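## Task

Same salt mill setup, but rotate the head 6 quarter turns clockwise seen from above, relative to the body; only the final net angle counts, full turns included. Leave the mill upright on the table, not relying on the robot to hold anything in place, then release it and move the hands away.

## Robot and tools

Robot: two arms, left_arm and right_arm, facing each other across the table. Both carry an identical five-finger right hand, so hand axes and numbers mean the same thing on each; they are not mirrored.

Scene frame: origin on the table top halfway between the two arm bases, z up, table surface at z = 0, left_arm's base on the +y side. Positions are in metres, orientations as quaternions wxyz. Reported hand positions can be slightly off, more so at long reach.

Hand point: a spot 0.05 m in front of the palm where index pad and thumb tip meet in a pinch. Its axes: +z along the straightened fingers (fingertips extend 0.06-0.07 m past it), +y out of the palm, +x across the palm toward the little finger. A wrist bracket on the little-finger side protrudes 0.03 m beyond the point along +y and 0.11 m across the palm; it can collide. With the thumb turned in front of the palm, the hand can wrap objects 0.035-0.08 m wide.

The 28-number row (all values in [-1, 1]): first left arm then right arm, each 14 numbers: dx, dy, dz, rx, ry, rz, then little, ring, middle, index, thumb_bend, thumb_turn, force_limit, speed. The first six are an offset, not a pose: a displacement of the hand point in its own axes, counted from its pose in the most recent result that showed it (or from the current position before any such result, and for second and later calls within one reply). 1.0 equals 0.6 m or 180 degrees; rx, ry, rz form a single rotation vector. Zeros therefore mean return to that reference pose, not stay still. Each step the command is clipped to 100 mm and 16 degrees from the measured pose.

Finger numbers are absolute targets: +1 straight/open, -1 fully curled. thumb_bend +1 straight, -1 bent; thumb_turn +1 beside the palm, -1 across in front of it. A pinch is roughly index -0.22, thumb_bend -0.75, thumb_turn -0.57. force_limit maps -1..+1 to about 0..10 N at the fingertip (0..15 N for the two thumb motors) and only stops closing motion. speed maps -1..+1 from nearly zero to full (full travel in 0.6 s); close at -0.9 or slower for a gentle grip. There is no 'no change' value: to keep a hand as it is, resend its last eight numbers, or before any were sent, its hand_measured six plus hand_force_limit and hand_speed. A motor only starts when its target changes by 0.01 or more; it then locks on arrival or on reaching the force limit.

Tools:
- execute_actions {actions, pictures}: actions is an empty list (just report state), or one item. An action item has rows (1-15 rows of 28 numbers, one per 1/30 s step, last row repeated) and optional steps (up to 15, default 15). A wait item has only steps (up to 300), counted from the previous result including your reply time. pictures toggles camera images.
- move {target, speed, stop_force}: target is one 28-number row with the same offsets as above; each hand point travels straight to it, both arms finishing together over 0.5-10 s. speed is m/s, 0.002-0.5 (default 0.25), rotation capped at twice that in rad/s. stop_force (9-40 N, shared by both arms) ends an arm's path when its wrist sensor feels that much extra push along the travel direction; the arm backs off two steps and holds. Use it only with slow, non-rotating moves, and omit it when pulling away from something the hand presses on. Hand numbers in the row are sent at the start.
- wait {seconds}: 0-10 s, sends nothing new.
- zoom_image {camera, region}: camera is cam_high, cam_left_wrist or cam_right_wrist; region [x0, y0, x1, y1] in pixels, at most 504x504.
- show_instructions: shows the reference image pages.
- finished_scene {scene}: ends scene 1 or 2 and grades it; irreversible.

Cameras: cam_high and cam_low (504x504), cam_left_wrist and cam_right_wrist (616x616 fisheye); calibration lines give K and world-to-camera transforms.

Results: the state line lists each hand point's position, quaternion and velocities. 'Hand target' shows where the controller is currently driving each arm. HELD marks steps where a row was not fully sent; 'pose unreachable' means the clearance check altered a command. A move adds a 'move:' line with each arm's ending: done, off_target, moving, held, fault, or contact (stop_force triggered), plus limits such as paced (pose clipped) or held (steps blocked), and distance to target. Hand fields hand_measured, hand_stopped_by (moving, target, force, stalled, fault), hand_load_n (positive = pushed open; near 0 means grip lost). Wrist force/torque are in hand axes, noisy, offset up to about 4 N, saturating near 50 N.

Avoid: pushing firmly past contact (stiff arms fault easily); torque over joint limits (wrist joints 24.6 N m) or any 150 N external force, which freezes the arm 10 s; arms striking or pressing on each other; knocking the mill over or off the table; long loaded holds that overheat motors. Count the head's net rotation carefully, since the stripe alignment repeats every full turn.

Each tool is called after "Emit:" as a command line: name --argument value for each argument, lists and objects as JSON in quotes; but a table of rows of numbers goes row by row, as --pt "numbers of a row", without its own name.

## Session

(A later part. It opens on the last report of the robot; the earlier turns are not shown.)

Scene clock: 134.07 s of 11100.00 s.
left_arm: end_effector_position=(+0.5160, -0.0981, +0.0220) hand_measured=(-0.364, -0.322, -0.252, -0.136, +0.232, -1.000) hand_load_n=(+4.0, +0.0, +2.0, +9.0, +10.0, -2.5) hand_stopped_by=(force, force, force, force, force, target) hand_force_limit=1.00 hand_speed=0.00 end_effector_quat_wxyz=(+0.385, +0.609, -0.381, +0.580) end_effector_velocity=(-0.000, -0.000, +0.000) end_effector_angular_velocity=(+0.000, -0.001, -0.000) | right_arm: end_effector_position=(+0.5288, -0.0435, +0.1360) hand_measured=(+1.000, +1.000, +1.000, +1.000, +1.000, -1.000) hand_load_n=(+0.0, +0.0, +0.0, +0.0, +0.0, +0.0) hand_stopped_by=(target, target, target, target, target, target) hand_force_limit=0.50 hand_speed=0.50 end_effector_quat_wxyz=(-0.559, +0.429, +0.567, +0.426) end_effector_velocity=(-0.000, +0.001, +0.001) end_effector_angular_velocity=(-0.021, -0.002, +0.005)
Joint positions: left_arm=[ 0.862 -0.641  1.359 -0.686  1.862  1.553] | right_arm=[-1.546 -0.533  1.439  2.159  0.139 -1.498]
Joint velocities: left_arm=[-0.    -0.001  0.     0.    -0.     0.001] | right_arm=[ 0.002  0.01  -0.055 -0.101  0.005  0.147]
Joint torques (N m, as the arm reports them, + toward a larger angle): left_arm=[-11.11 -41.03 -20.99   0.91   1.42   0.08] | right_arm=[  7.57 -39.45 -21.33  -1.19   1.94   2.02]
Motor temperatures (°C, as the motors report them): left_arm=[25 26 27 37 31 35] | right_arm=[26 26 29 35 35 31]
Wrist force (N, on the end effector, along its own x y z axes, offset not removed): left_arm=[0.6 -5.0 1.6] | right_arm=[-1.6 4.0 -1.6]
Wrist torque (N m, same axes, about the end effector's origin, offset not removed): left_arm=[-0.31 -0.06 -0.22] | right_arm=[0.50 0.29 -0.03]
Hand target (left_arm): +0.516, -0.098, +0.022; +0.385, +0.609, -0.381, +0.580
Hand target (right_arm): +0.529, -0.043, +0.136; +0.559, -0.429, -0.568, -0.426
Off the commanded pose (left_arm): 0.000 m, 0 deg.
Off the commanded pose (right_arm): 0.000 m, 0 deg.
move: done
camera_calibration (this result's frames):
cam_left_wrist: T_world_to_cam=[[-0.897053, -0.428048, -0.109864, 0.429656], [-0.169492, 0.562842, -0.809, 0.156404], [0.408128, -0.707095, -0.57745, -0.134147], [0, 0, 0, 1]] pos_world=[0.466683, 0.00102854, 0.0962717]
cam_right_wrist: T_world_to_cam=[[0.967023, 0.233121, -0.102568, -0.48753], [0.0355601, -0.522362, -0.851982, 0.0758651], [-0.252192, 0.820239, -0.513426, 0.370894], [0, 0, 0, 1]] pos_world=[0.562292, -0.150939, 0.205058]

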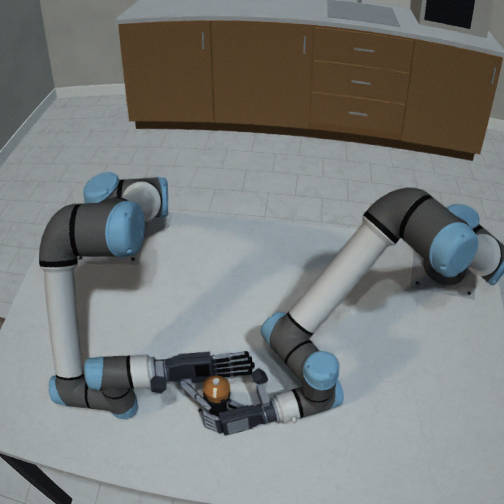

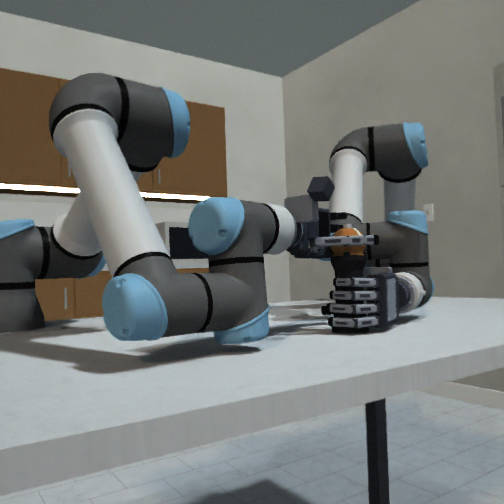

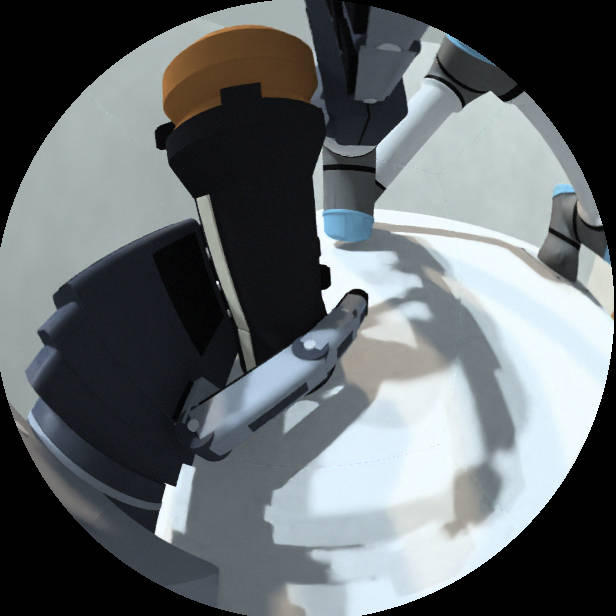

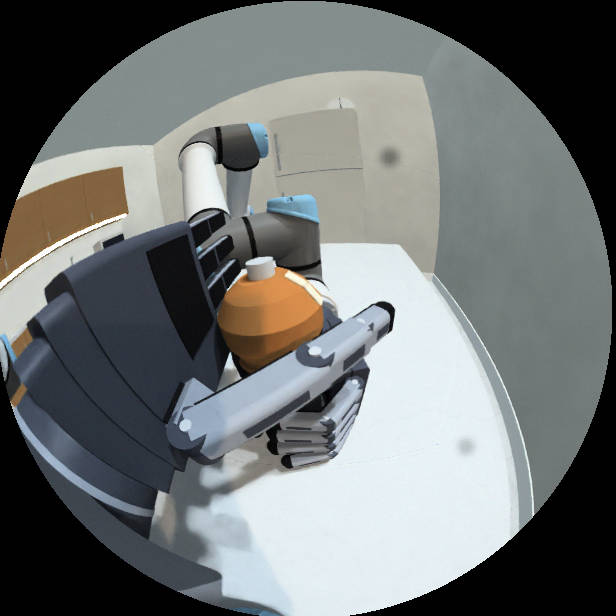

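~85°. Two more strokes.

Emit:
move --target '[0,0,0,0,0,0,-1,-1,-1,-1,-1,-1,1,0,0,0.001,0.004,0,0,0,-1,-1,-1,-1,-1,-1,1,0]'

Emit:
move --target '[0,0,0,0,0,0,-1,-1,-1,-1,-1,-1,1,0,0,0.01,-0.029,-0.25,0,0,-1,-1,-1,-1,-1,-1,1,0]' --speed 0.2

Emit:
move --target '[0,0,0,0,0,0,-1,-1,-1,-1,-1,-1,1,0,0,0.01,-0.029,-0.25,0,0,-1,-1,-1,-1,-1,-1,1,0]' --speed 0.2

Emit:
move --target '[0,0,0,0,0,0,-1,-1,-1,-1,-1,-1,1,0,0,0,0,0,0,0,1,1,1,1,1,-1,0.5,0.5]'

Emit:
move --target '[0,0,0,0,0,0,-1,-1,-1,-1,-1,-1,1,0,0,-0.057,0.003,0.5,0,0,1,1,1,1,1,-1,0.5,0.5]' --speed 0.3

Emit:
zoom_image --camera "cam_high" --region '[160,340,280,440]'

Emit:
move --target '[0,0,0,0,0,0,-1,-1,-1,-1,-1,-1,1,0,0,0.001,0,0,0,0,-1,-1,-1,-1,-1,-1,1,0]'

Emit:
move --target '[0,0,0,0,0,0,-1,-1,-1,-1,-1,-1,1,0,0,0.01,-0.029,-0.25,0,0,-1,-1,-1,-1,-1,-1,1,0]' --speed 0.2

Emit:
move --target '[0,0,0,0,0,0,-1,-1,-1,-1,-1,-1,1,0,0,0.01,-0.029,-0.25,0,0,-1,-1,-1,-1,-1,-1,1,0]' --speed 0.2

Emit:
move --target '[0,0,0,0,0,0,-1,-1,-1,-1,-1,-1,1,0,0,0,0,0,0,0,1,1,1,1,1,-1,0.5,0.5]'

Emit:
move --target '[0,0,0,0,0,0,-1,-1,-1,-1,-1,-1,1,0,0,-0.057,0.003,0.5,0,0,1,1,1,1,1,-1,0.5,0.5]' --speed 0.3

Emit:
zoom_image --camera "cam_high" --region '[160,340,280,440]'

Scene clock: 154.63 s of 11100.00 s.
left_arm: end_effector_position=(+0.5159, -0.0982, +0.0219) hand_measured=(-0.364, -0.322, -0.252, -0.136, +0.232, -1.000) hand_load_n=(+12.0, +3.5, +1.5, +5.0, +10.5, -3.5) hand_stopped_by=(force, force, force, force, force, target) hand_force_limit=1.00 hand_speed=0.00 end_effector_quat_wxyz=(+0.385, +0.609, -0.381, +0.580) end_effector_velocity=(-0.000, -0.000, +0.000) end_effector_angular_velocity=(-0.001, -0.001, -0.000) | right_arm: end_effector_position=(+0.5287, -0.0410, +0.1360) hand_measured=(-1.000, -0.490, -0.134, -0.152, +0.266, -1.000) hand_load_n=(+0.0, +8.5, +7.5, +10.5, +15.5, +4.0) hand_stopped_by=(target, force, force, force, force, target) hand_force_limit=1.00 hand_speed=0.00 end_effector_quat_wxyz=(-0.559, +0.429, +0.567, +0.426) end_effector_velocity=(+0.000, -0.000, -0.000) end_effector_angular_velocity=(-0.000, +0.000, -0.001)
Joint positions: left_arm=[ 0.862 -0.641  1.359 -0.686  1.862  1.553] | right_arm=[-1.542 -0.531  1.435  2.159  0.135 -1.496]
Joint velocities: left_arm=[-0.001  0.    -0.    -0.001 -0.     0.   ] | right_arm=[-0.    -0.     0.    -0.001 -0.001  0.001]
Joint torques (N m, as the arm reports them, + toward a larger angle): left_arm=[ 10.05 -51.98 -22.66  -4.31  -0.34  -0.06] | right_arm=[-15.01 -55.91  -0.34   1.99  -1.89  -1.49]
Motor temperatures (°C, as the motors report them): left_arm=[25 26 27 37 31 35] | right_arm=[26 26 29 35 35 31]
Wrist force (N, on the end effector, along its own x y z axes, offset not removed): left_arm=[-13.6 3.5 13.8] | right_arm=[5.1 3.3 10.8]
Wrist torque (N m, same axes, about the end effector's origin, offset not removed): left_arm=[0.19 -1.05 0.07] | right_arm=[0.00 -0.04 0.19]
Hand target (left_arm): +0.516, -0.098, +0.022; +0.385, +0.609, -0.381, +0.580
Hand target (right_arm): +0.529, -0.041, +0.136; +0.559, -0.429, -0.567, -0.426
Off the commanded pose (left_arm): 0.000 m, 0 deg.
Off the commanded pose (right_arm): 0.000 m, 0 deg.
After step 90, 16.07 s passed at rest.
move: done
camera_calibration (this result's frames):
cam_left_wrist: T_world_to_cam=[[-0.897129, -0.427903, -0.109811, 0.429594], [-0.169515, 0.562985, -0.808896, 0.156357], [0.407951, -0.707069, -0.577606, -0.134096], [0, 0, 0, 1]] pos_world=[0.466611, 0.00098293, 0.0961959]
cam_right_wrist: T_world_to_cam=[[0.967009, 0.233166, -0.102607, -0.488016], [0.0355519, -0.522365, -0.85198, 0.0771402], [-0.252251, 0.820224, -0.513421, 0.368823], [0, 0, 0, 1]] pos_world=[0.562209, -0.148433, 0.20501]

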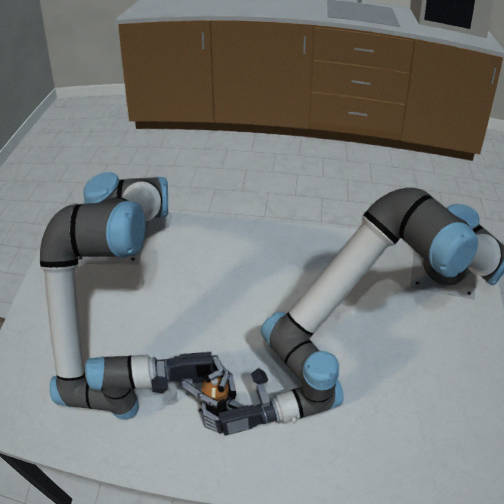

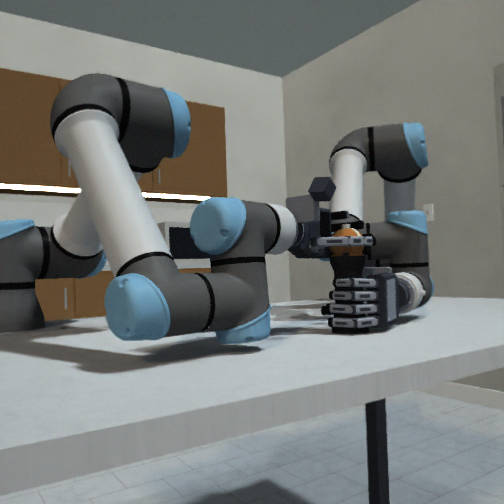

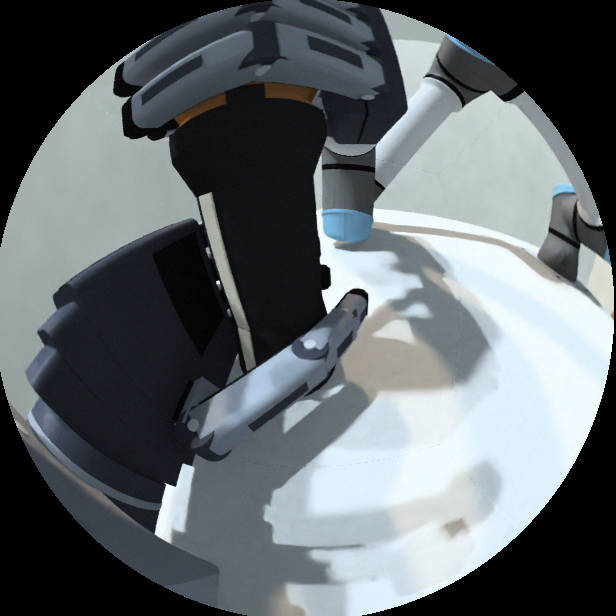

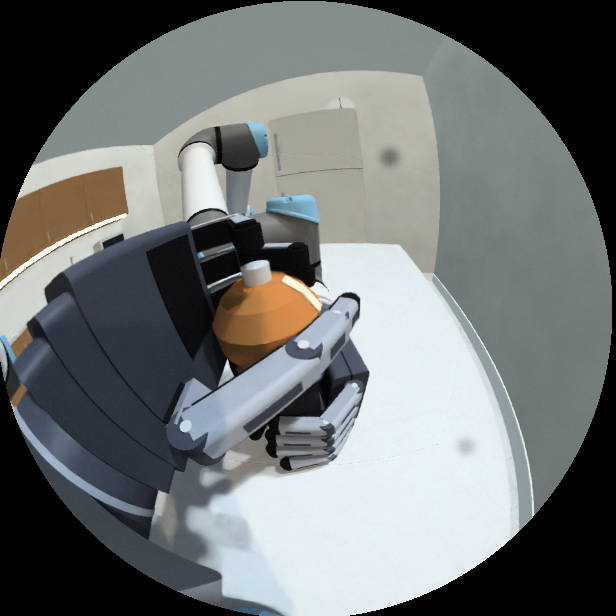

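Scene clock: 157.07 s of 11100.00 s.
left_arm: end_effector_position=(+0.5159, -0.0982, +0.0220) hand_measured=(-0.362, -0.322, -0.252, -0.138, +0.232, -1.000) hand_load_n=(+12.5, +2.5, +1.0, +5.0, +17.0, +1.0) hand_stopped_by=(force, force, force, force, force, target) hand_force_limit=1.00 hand_speed=0.00 end_effector_quat_wxyz=(+0.385, +0.609, -0.381, +0.580) end_effector_velocity=(+0.001, +0.000, +0.002) end_effector_angular_velocity=(-0.002, -0.002, +0.001) | right_arm: end_effector_position=(+0.5392, -0.0559, +0.1362) hand_measured=(-1.000, -0.490, -0.134, -0.152, +0.268, -1.000) hand_load_n=(+0.0, +7.0, +5.0, +13.0, +17.5, +1.5) hand_stopped_by=(target, force, force, force, force, target) hand_force_limit=1.00 hand_speed=0.00 end_effector_quat_wxyz=(-0.353, +0.610, +0.361, +0.611) end_effector_velocity=(+0.001, -0.000, -0.000) end_effector_angular_velocity=(-0.000, +0.000, -0.010)
Joint positions: left_arm=[ 0.862 -0.641  1.359 -0.686  1.862  1.553] | right_arm=[-1.371 -0.695  1.904  1.938 -0.821 -1.585]
Joint velocities: left_arm=[ 0.001 -0.002 -0.    -0.001  0.     0.001] | right_arm=[ 0.003 -0.     0.001  0.    -0.013 -0.   ]
Joint torques (N m, as the arm reports them, + toward a larger angle): left_arm=[ 26.5  -43.2  -21.33   2.09  -7.19  -0.02] | right_arm=[  9.32 -37.79  15.69   1.46  -1.46   3.05]
Motor temperatures (°C, as the motors report them): left_arm=[25 26 27 37 31 35] | right_arm=[26 26 29 35 35 31]
Wrist force (N, on the end effector, along its own x y z axes, offset not removed): left_arm=[9.6 27.2 1.4] | right_arm=[24.3 11.1 13.0]
Wrist torque (N m, same axes, about the end effector's origin, offset not removed): left_arm=[0.38 -0.60 0.74] | right_arm=[0.89 -0.10 0.48]
Hand target (left_arm): +0.516, -0.098, +0.022; +0.385, +0.609, -0.381, +0.580
Hand target (right_arm): +0.539, -0.056, +0.136; -0.353, +0.610, +0.361, +0.611
Off the commanded pose (left_arm): 0.000 m, 0 deg.
Off the commanded pose (right_arm): 0.000 m, 0 deg.
move: done
camera_calibration (this result's frames):
cam_left_wrist: T_world_to_cam=[[-0.897147, -0.427863, -0.109817, 0.429573], [-0.169479, 0.56298, -0.808907, 0.156371], [0.407926, -0.707097, -0.57759, -0.13408], [0, 0, 0, 1]] pos_world=[0.466586, 0.000957248, 0.0962209]
cam_right_wrist: T_world_to_cam=[[0.849853, -0.518071, -0.0967111, -0.474315], [-0.336719, -0.392593, -0.855857, 0.277676], [0.405426, 0.759917, -0.50809, 0.0251008], [0, 0, 0, 1]] pos_world=[0.48642, -0.15579, 0.204533]

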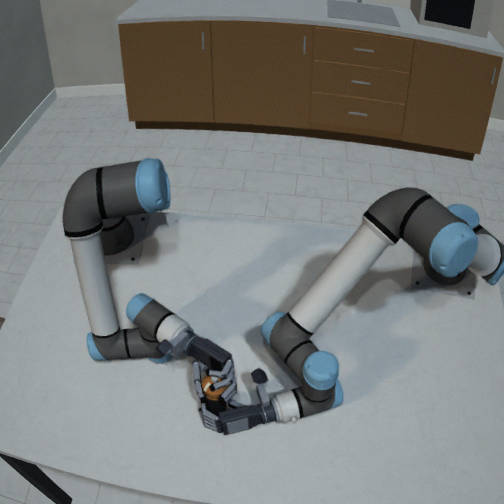

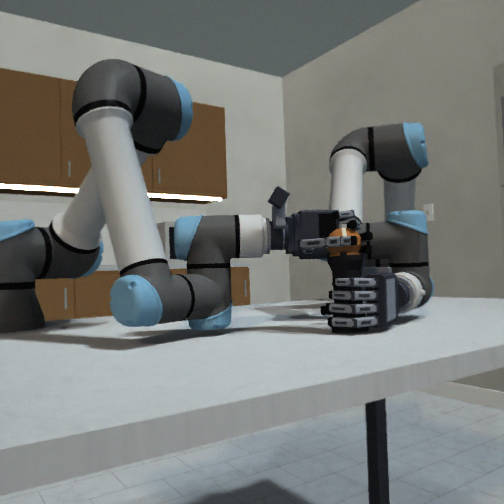

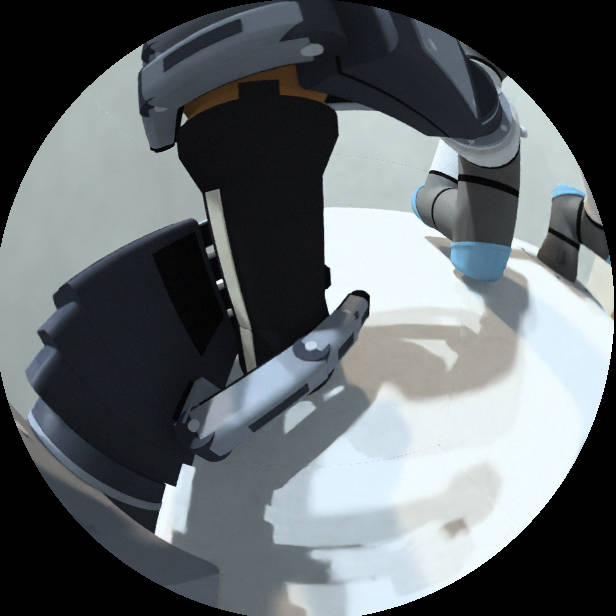

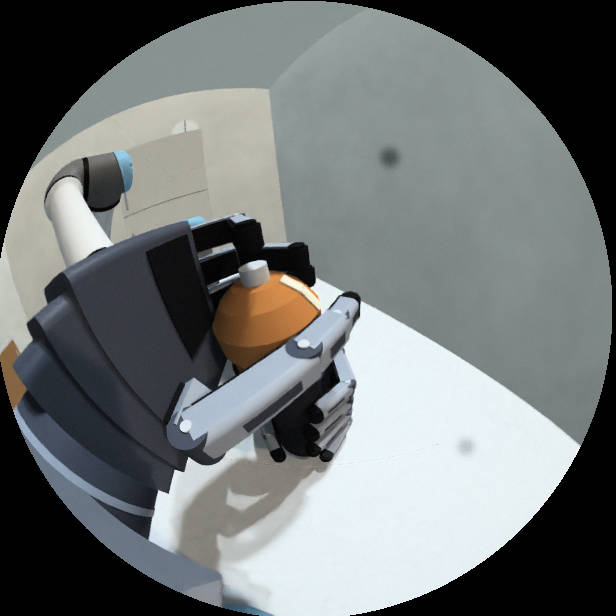

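Scene clock: 159.50 s of 11100.00 s.
left_arm: end_effector_position=(+0.5159, -0.0982, +0.0220) hand_measured=(-0.364, -0.322, -0.252, -0.136, +0.236, -1.000) hand_load_n=(+0.0, +0.0, +2.5, +13.0, +26.0, +0.0) hand_stopped_by=(force, force, force, force, force, target) hand_force_limit=1.00 hand_speed=0.00 end_effector_quat_wxyz=(+0.385, +0.609, -0.381, +0.580) end_effector_velocity=(+0.000, -0.000, +0.001) end_effector_angular_velocity=(-0.001, -0.002, -0.000) | right_arm: end_effector_position=(+0.5360, -0.0738, +0.1363) hand_measured=(-1.000, -0.490, -0.136, -0.148, +0.270, -1.000) hand_load_n=(+0.0, +9.0, +0.0, +12.5, +21.0, +3.5) hand_stopped_by=(target, force, force, force, force, target) hand_force_limit=1.00 hand_speed=0.00 end_effector_quat_wxyz=(-0.093, +0.698, +0.100, +0.702) end_effector_velocity=(+0.000, -0.000, +0.000) end_effector_angular_velocity=(+0.000, -0.001, -0.007)
Joint positions: left_arm=[ 0.862 -0.641  1.359 -0.686  1.862  1.553] | right_arm=[-0.999 -0.639  1.743  2.033 -1.978 -1.583]
Joint velocities: left_arm=[ 0.    -0.001  0.    -0.     0.     0.001] | right_arm=[ 0.002  0.002 -0.006  0.002 -0.009 -0.001]
Joint torques (N m, as the arm reports them, + toward a larger angle): left_arm=[ 18.34 -39.42 -21.53  -2.01  -7.9    0.04] | right_arm=[18.67 -6.39 -2.46  7.2  -0.57 -0.06]
Motor temperatures (°C, as the motors report them): left_arm=[25 26 27 37 31 35] | right_arm=[26 26 29 35 35 31]
Wrist force (N, on the end effector, along its own x y z axes, offset not removed): left_arm=[7.8 26.2 -26.0] | right_arm=[37.9 15.3 13.8]
Wrist torque (N m, same axes, about the end effector's origin, offset not removed): left_arm=[0.49 0.89 0.14] | right_arm=[1.04 -0.31 1.11]
Hand target (left_arm): +0.516, -0.098, +0.022; +0.385, +0.609, -0.381, +0.580
Hand target (right_arm): +0.536, -0.074, +0.136; -0.093, +0.698, +0.100, +0.703
Off the commanded pose (left_arm): 0.000 m, 0 deg.
Off the commanded pose (right_arm): 0.000 m, 0 deg.
move: done
camera_calibration (this result's frames):
cam_left_wrist: T_world_to_cam=[[-0.897099, -0.427966, -0.109809, 0.429598], [-0.169562, 0.562982, -0.808888, 0.156401], [0.407997, -0.707033, -0.577618, -0.134102], [0, 0, 0, 1]] pos_world=[0.466625, 0.000987705, 0.0962254]
cam_right_wrist: T_world_to_cam=[[0.236095, -0.966859, -0.0971712, -0.184932], [-0.508545, -0.0377279, -0.860209, 0.388559], [0.828034, 0.252507, -0.500599, -0.224868], [0, 0, 0, 1]] pos_world=[0.42746, -0.107363, 0.203704]

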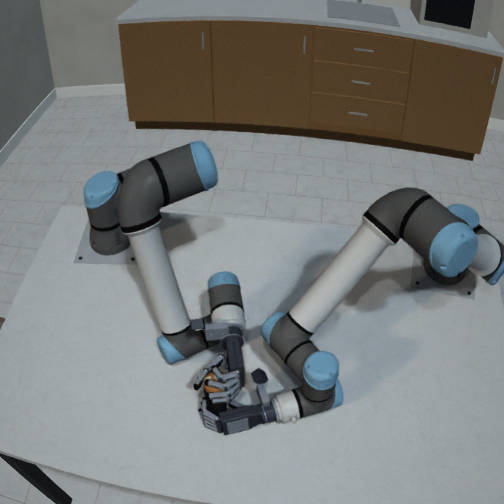

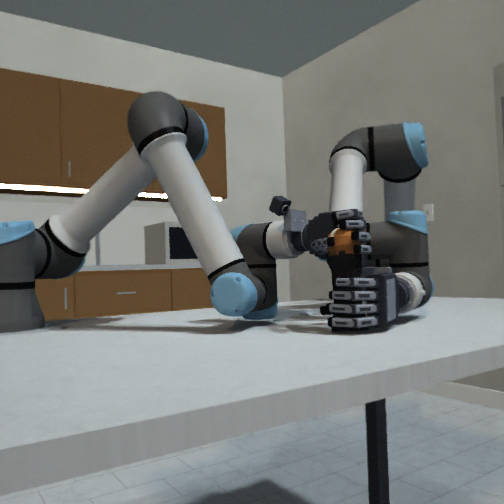

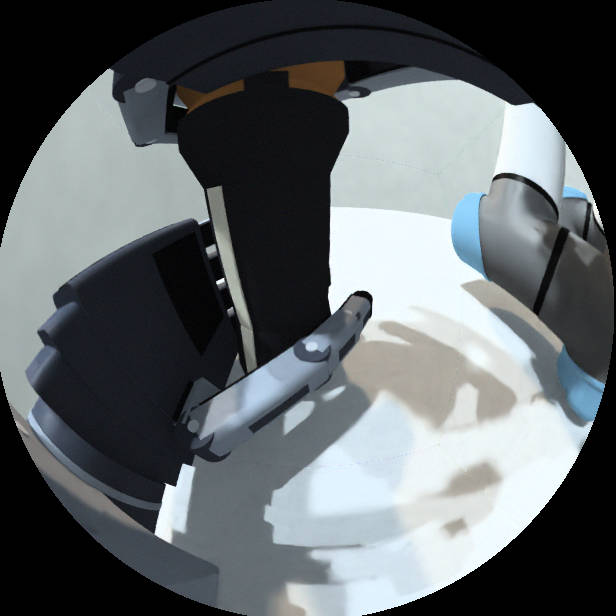

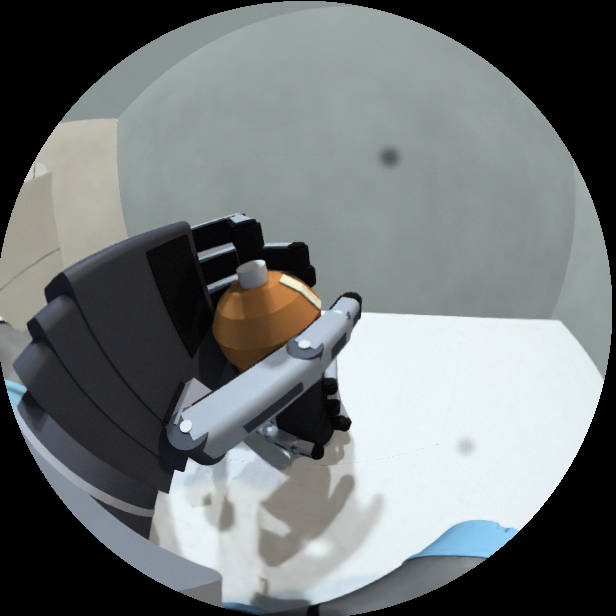

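Scene clock: 160.60 s of 11100.00 s.
left_arm: end_effector_position=(+0.5160, -0.0982, +0.0220) hand_measured=(-0.364, -0.322, -0.252, -0.136, +0.232, -1.000) hand_load_n=(+3.5, +0.0, +1.5, +8.0, +9.5, -3.0) hand_stopped_by=(force, force, force, force, force, target) hand_force_limit=1.00 hand_speed=0.00 end_effector_quat_wxyz=(+0.385, +0.609, -0.381, +0.580) end_effector_velocity=(-0.000, -0.001, +0.002) end_effector_angular_velocity=(-0.001, -0.001, -0.001) | right_arm: end_effector_position=(+0.5360, -0.0738, +0.1363) hand_measured=(+1.000, +1.000, +1.000, +1.000, +1.000, -1.000) hand_load_n=(+0.0, +0.0, +0.0, +0.0, +0.0, +0.0) hand_stopped_by=(target, target, target, target, target, target) hand_force_limit=0.50 hand_speed=0.50 end_effector_quat_wxyz=(-0.093, +0.698, +0.100, +0.702) end_effector_velocity=(+0.000, -0.001, +0.001) end_effector_angular_velocity=(+0.001, -0.001, -0.002)
Joint positions: left_arm=[ 0.862 -0.641  1.359 -0.686  1.862  1.553] | right_arm=[-0.999 -0.639  1.743  2.033 -1.978 -1.583]
Joint velocities: left_arm=[-0.001 -0.002 -0.     0.     0.001 -0.001] | right_arm=[-0.    -0.001 -0.    -0.001 -0.002  0.   ]
Joint torques (N m, as the arm reports them, + toward a larger angle): left_arm=[-11.83 -41.6  -21.04  -1.92   1.84   0.09] | right_arm=[ -7.82 -61.21   0.94  -2.59   2.12   0.87]
Motor temperatures (°C, as the motors report them): left_arm=[25 26 27 37 31 35] | right_arm=[26 26 29 35 35 31]
Wrist force (N, on the end effector, along its own x y z axes, offset not removed): left_arm=[-2.2 -1.1 3.7] | right_arm=[-2.1 2.4 -0.9]
Wrist torque (N m, same axes, about the end effector's origin, offset not removed): left_arm=[0.18 0.32 -0.21] | right_arm=[0.23 0.32 -0.08]
Hand target (left_arm): +0.516, -0.098, +0.022; +0.385, +0.609, -0.381, +0.580
Hand target (right_arm): +0.536, -0.074, +0.136; -0.093, +0.698, +0.100, +0.702
Off the commanded pose (left_arm): 0.000 m, 0 deg.
Off the commanded pose (right_arm): 0.000 m, 0 deg.
move: done
camera_calibration (this result's frames):
cam_left_wrist: T_world_to_cam=[[-0.897089, -0.427988, -0.109808, 0.429612], [-0.169578, 0.56298, -0.808886, 0.1564], [0.408014, -0.707021, -0.577621, -0.134107], [0, 0, 0, 1]] pos_world=[0.466639, 0.00100231, 0.0962221]
cam_right_wrist: T_world_to_cam=[[0.236098, -0.966859, -0.0971642, -0.184933], [-0.508543, -0.037735, -0.860209, 0.388558], [0.828035, 0.252506, -0.500599, -0.224868], [0, 0, 0, 1]] pos_world=[0.427459, -0.107362, 0.203704]

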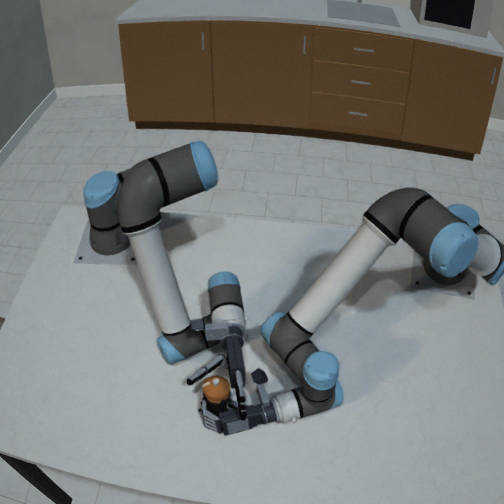

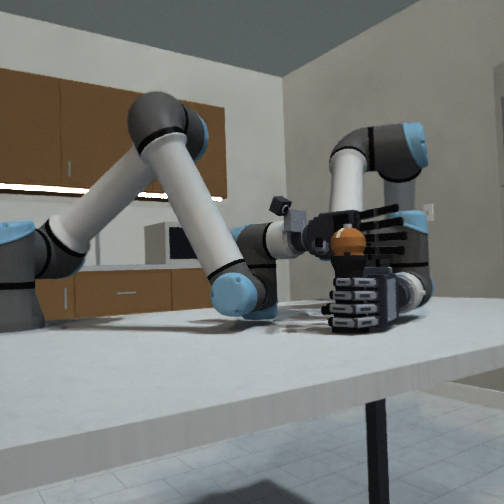

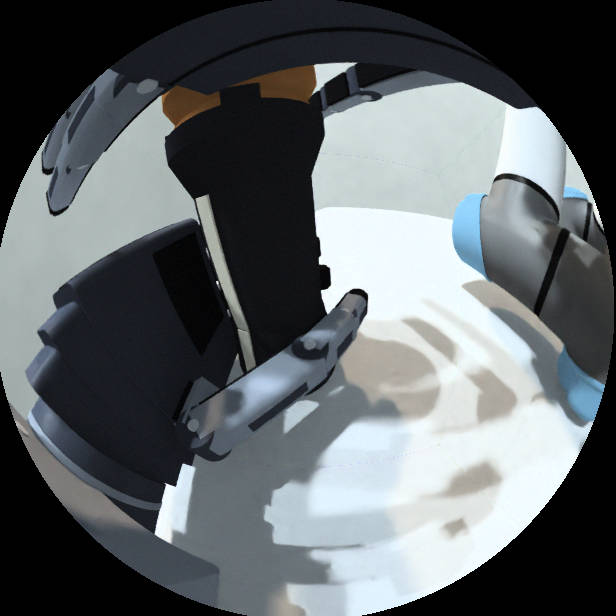

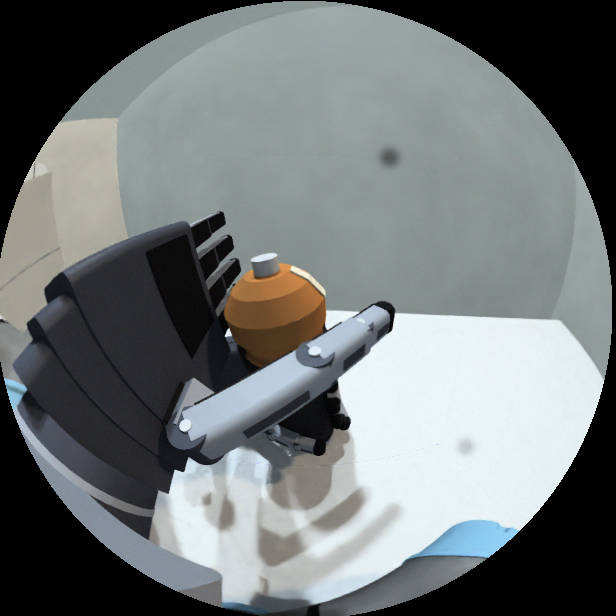

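Scene clock: 163.80 s of 11100.00 s.
left_arm: end_effector_position=(+0.5160, -0.0982, +0.0220) hand_measured=(-0.364, -0.322, -0.252, -0.136, +0.232, -1.000) hand_load_n=(+3.5, +0.0, +1.5, +8.0, +9.5, -3.0) hand_stopped_by=(force, force, force, force, force, target) hand_force_limit=1.00 hand_speed=0.00 end_effector_quat_wxyz=(+0.385, +0.609, -0.381, +0.580) end_effector_velocity=(+0.000, -0.000, +0.001) end_effector_angular_velocity=(-0.001, -0.001, +0.000) | right_arm: end_effector_position=(+0.5283, -0.0409, +0.1359) hand_measured=(+1.000, +1.000, +1.000, +1.000, +1.000, -1.000) hand_load_n=(+0.0, +0.0, +0.0, +0.0, +0.0, +0.0) hand_stopped_by=(target, target, target, target, target, target) hand_force_limit=0.50 hand_speed=0.50 end_effector_quat_wxyz=(-0.560, +0.428, +0.567, +0.427) end_effector_velocity=(+0.000, +0.001, +0.000) end_effector_angular_velocity=(-0.018, -0.002, +0.005)
Joint positions: left_arm=[ 0.862 -0.641  1.359 -0.686  1.862  1.553] | right_arm=[-1.542 -0.533  1.442  2.173  0.136 -1.516]
Joint velocities: left_arm=[ 0.    -0.001 -0.    -0.001  0.    -0.   ] | right_arm=[ 0.002  0.011 -0.051 -0.088  0.004  0.129]
Joint torques (N m, as the arm reports them, + toward a larger angle): left_arm=[ -9.1  -41.3  -20.61  -1.98   1.62   0.  ] | right_arm=[  7.73 -40.61 -21.94  -1.22   1.85   1.78]
Motor temperatures (°C, as the motors report them): left_arm=[25 26 27 37 31 35] | right_arm=[26 26 29 35 35 31]
Wrist force (N, on the end effector, along its own x y z axes, offset not removed): left_arm=[2.6 -3.1 2.4] | right_arm=[-2.0 2.8 -1.9]
Wrist torque (N m, same axes, about the end effector's origin, offset not removed): left_arm=[-0.22 -0.36 0.06] | right_arm=[0.31 0.37 -0.02]
Hand target (left_arm): +0.516, -0.098, +0.022; +0.385, +0.609, -0.381, +0.580
Hand target (right_arm): +0.528, -0.041, +0.136; +0.560, -0.428, -0.567, -0.426
Off the commanded pose (left_arm): 0.000 m, 0 deg.
Off the commanded pose (right_arm): 0.000 m, 0 deg.
move: done
camera_calibration (this result's frames):
cam_left_wrist: T_world_to_cam=[[-0.897091, -0.427984, -0.109808, 0.429609], [-0.169575, 0.562981, -0.808886, 0.1564], [0.40801, -0.707023, -0.577621, -0.134106], [0, 0, 0, 1]] pos_world=[0.466636, 0.00099957, 0.0962222]
cam_right_wrist: T_world_to_cam=[[0.96676, 0.234239, -0.102508, -0.487496], [0.0355419, -0.520132, -0.853346, 0.0774361], [-0.253204, 0.821337, -0.511168, 0.368836], [0, 0, 0, 1]] pos_world=[0.56193, -0.148471, 0.204645]

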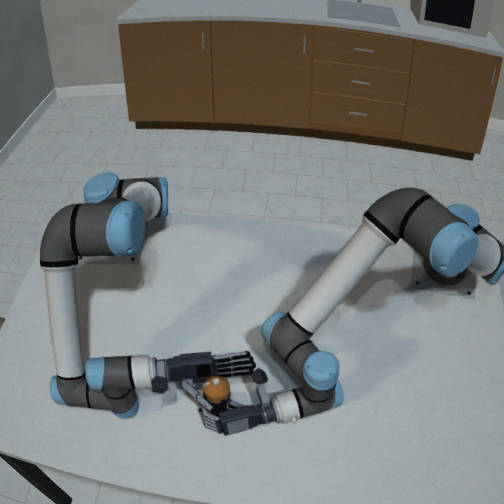

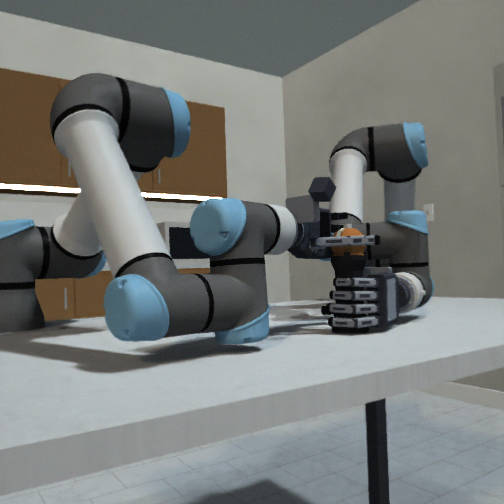

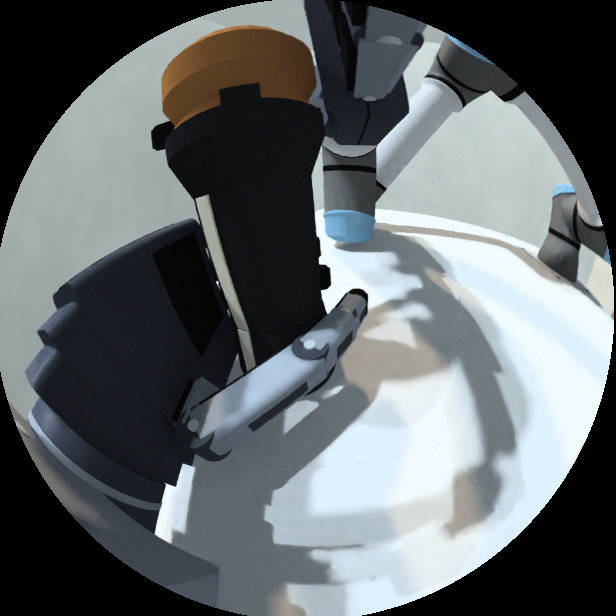

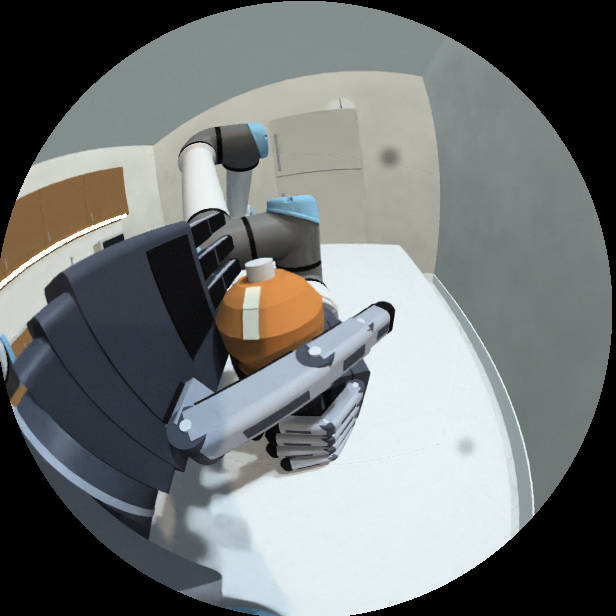

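Region (160, 340, 280, 440) of cam_high's 504x504 image, scaled by 4.200, with more detail than that image has.

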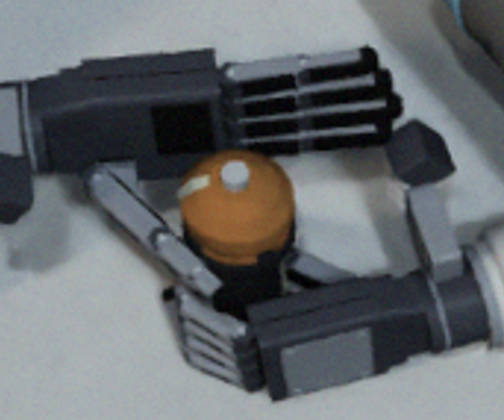

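Scene clock: 165.30 s of 11100.00 s.
left_arm: end_effector_position=(+0.5159, -0.0982, +0.0219) hand_measured=(-0.364, -0.322, -0.252, -0.136, +0.232, -1.000) hand_load_n=(+10.5, +2.5, +1.0, +5.0, +10.0, -4.0) hand_stopped_by=(force, force, force, force, force, target) hand_force_limit=1.00 hand_speed=0.00 end_effector_quat_wxyz=(+0.385, +0.609, -0.381, +0.580) end_effector_velocity=(+0.000, +0.000, +0.001) end_effector_angular_velocity=(+0.000, +0.001, +0.000) | right_arm: end_effector_position=(+0.5289, -0.0407, +0.1359) hand_measured=(-1.000, -0.490, -0.134, -0.152, +0.266, -1.000) hand_load_n=(+0.0, +9.5, +6.5, +10.0, +16.0, +4.0) hand_stopped_by=(target, force, force, force, force, target) hand_force_limit=1.00 hand_speed=0.00 end_effector_quat_wxyz=(-0.560, +0.428, +0.567, +0.427) end_effector_velocity=(+0.000, -0.000, +0.000) end_effector_angular_velocity=(-0.000, +0.001, -0.001)
Joint positions: left_arm=[ 0.862 -0.641  1.359 -0.686  1.862  1.553] | right_arm=[-1.541 -0.532  1.44   2.174  0.135 -1.516]
Joint velocities: left_arm=[ 0.    -0.001  0.     0.002 -0.    -0.001] | right_arm=[-0.    -0.001 -0.     0.002 -0.001  0.   ]
Joint torques (N m, as the arm reports them, + toward a larger angle): left_arm=[  8.75 -49.07 -20.56  -1.97  -1.71  -0.03] | right_arm=[-13.83 -39.85 -15.37   1.59  -0.06  -0.24]
Motor temperatures (°C, as the motors report them): left_arm=[25 26 27 37 31 35] | right_arm=[26 26 29 35 35 31]
Wrist force (N, on the end effector, along its own x y z axes, offset not removed): left_arm=[-12.5 5.0 10.2] | right_arm=[5.7 7.1 8.9]
Wrist torque (N m, same axes, about the end effector's origin, offset not removed): left_arm=[0.08 -0.76 0.41] | right_arm=[0.36 -0.23 0.26]
Hand target (left_arm): +0.516, -0.098, +0.022; +0.385, +0.609, -0.381, +0.580
Hand target (right_arm): +0.529, -0.041, +0.136; +0.560, -0.428, -0.567, -0.427
Off the commanded pose (left_arm): 0.000 m, 0 deg.
Off the commanded pose (right_arm): 0.000 m, 0 deg.
move: done
camera_calibration (this result's frames):
cam_left_wrist: T_world_to_cam=[[-0.897135, -0.427896, -0.10979, 0.429555], [-0.16956, 0.563038, -0.80885, 0.156365], [0.40792, -0.707031, -0.577675, -0.134097], [0, 0, 0, 1]] pos_world=[0.466583, 0.000954699, 0.096172]
cam_right_wrist: T_world_to_cam=[[0.96676, 0.234262, -0.102452, -0.488097], [0.0355999, -0.52012, -0.853351, 0.0775021], [-0.253195, 0.821338, -0.511171, 0.368823], [0, 0, 0, 1]] pos_world=[0.562497, -0.148275, 0.204661]

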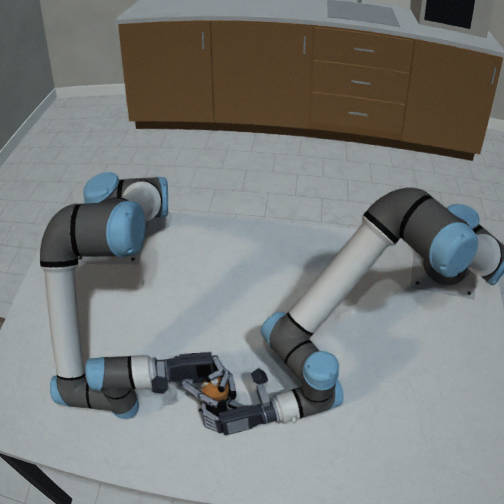

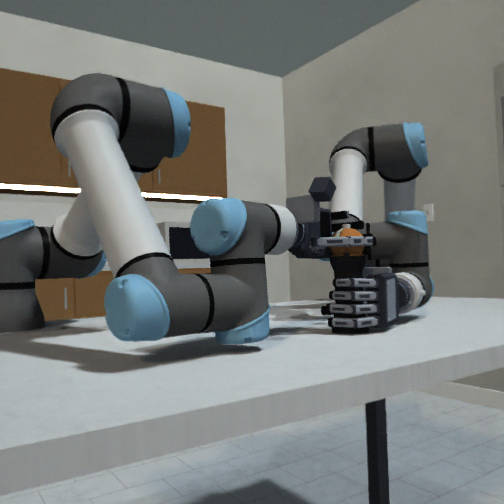

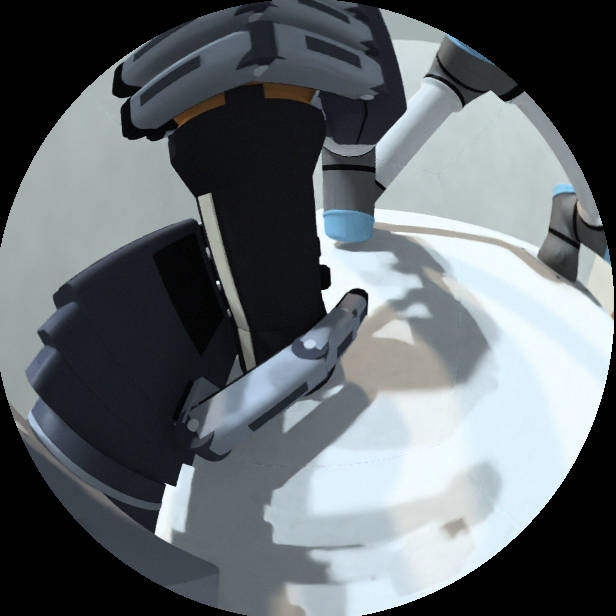

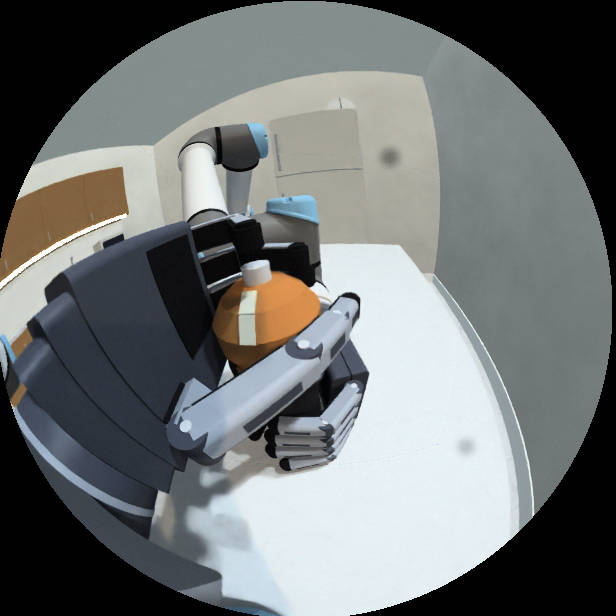

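Scene clock: 167.73 s of 11100.00 s.
left_arm: end_effector_position=(+0.5159, -0.0982, +0.0219) hand_measured=(-0.362, -0.322, -0.252, -0.136, +0.232, -1.000) hand_load_n=(+11.5, +2.0, +1.0, +5.0, +17.0, +1.0) hand_stopped_by=(force, force, force, force, force, target) hand_force_limit=1.00 hand_speed=0.00 end_effector_quat_wxyz=(+0.385, +0.609, -0.381, +0.580) end_effector_velocity=(-0.000, -0.000, -0.001) end_effector_angular_velocity=(+0.001, +0.000, -0.000) | right_arm: end_effector_position=(+0.5394, -0.0556, +0.1361) hand_measured=(-1.000, -0.490, -0.134, -0.152, +0.268, -1.000) hand_load_n=(+0.0, +7.5, +4.5, +12.5, +17.5, +1.0) hand_stopped_by=(target, force, force, force, force, target) hand_force_limit=1.00 hand_speed=0.00 end_effector_quat_wxyz=(-0.354, +0.609, +0.360, +0.611) end_effector_velocity=(+0.001, -0.000, +0.001) end_effector_angular_velocity=(+0.000, -0.003, -0.008)
Joint positions: left_arm=[ 0.862 -0.641  1.359 -0.686  1.862  1.553] | right_arm=[-1.371 -0.693  1.902  1.936 -0.82  -1.581]
Joint velocities: left_arm=[-0.001  0.001  0.     0.001 -0.     0.001] | right_arm=[ 0.003 -0.001 -0.    -0.001 -0.011 -0.001]
Joint torques (N m, as the arm reports them, + toward a larger angle): left_arm=[ 26.66 -44.24 -21.43  -1.46  -6.73  -0.11] | right_arm=[  9.28 -37.41  15.68   1.73  -0.86   2.97]
Motor temperatures (°C, as the motors report them): left_arm=[25 26 27 37 31 35] | right_arm=[26 26 29 35 35 31]
Wrist force (N, on the end effector, along its own x y z axes, offset not removed): left_arm=[5.5 27.0 6.0] | right_arm=[25.6 10.8 11.1]
Wrist torque (N m, same axes, about the end effector's origin, offset not removed): left_arm=[0.23 -0.23 0.44] | right_arm=[0.83 -0.18 0.43]
Hand target (left_arm): +0.516, -0.098, +0.022; +0.385, +0.609, -0.381, +0.580
Hand target (right_arm): +0.539, -0.056, +0.136; -0.354, +0.609, +0.360, +0.611
Off the commanded pose (left_arm): 0.000 m, 0 deg.
Off the commanded pose (right_arm): 0.000 m, 0 deg.
move: done
camera_calibration (this result's frames):
cam_left_wrist: T_world_to_cam=[[-0.897141, -0.427881, -0.109798, 0.42953], [-0.169535, 0.563026, -0.808863, 0.156377], [0.407916, -0.707049, -0.577655, -0.1341], [0, 0, 0, 1]] pos_world=[0.466562, 0.000928256, 0.0961852]
cam_right_wrist: T_world_to_cam=[[0.850252, -0.51709, -0.0984403, -0.474236], [-0.336781, -0.390674, -0.85671, 0.278028], [0.404538, 0.761572, -0.506317, 0.0250679], [0, 0, 0, 1]] pos_world=[0.486713, -0.155695, 0.204198]

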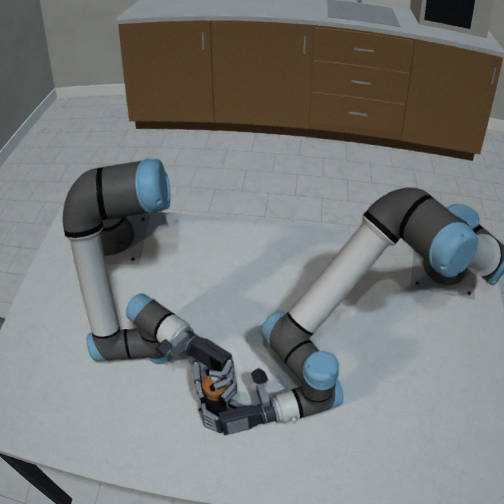

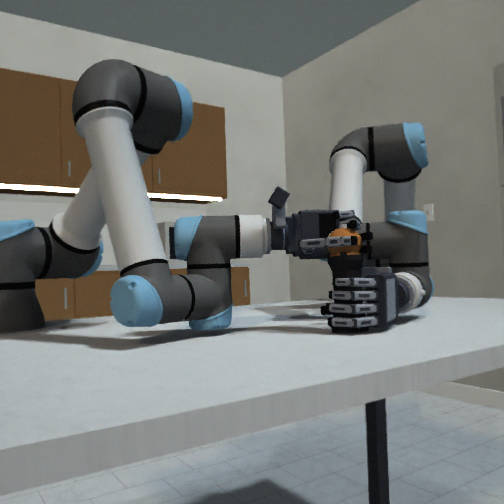

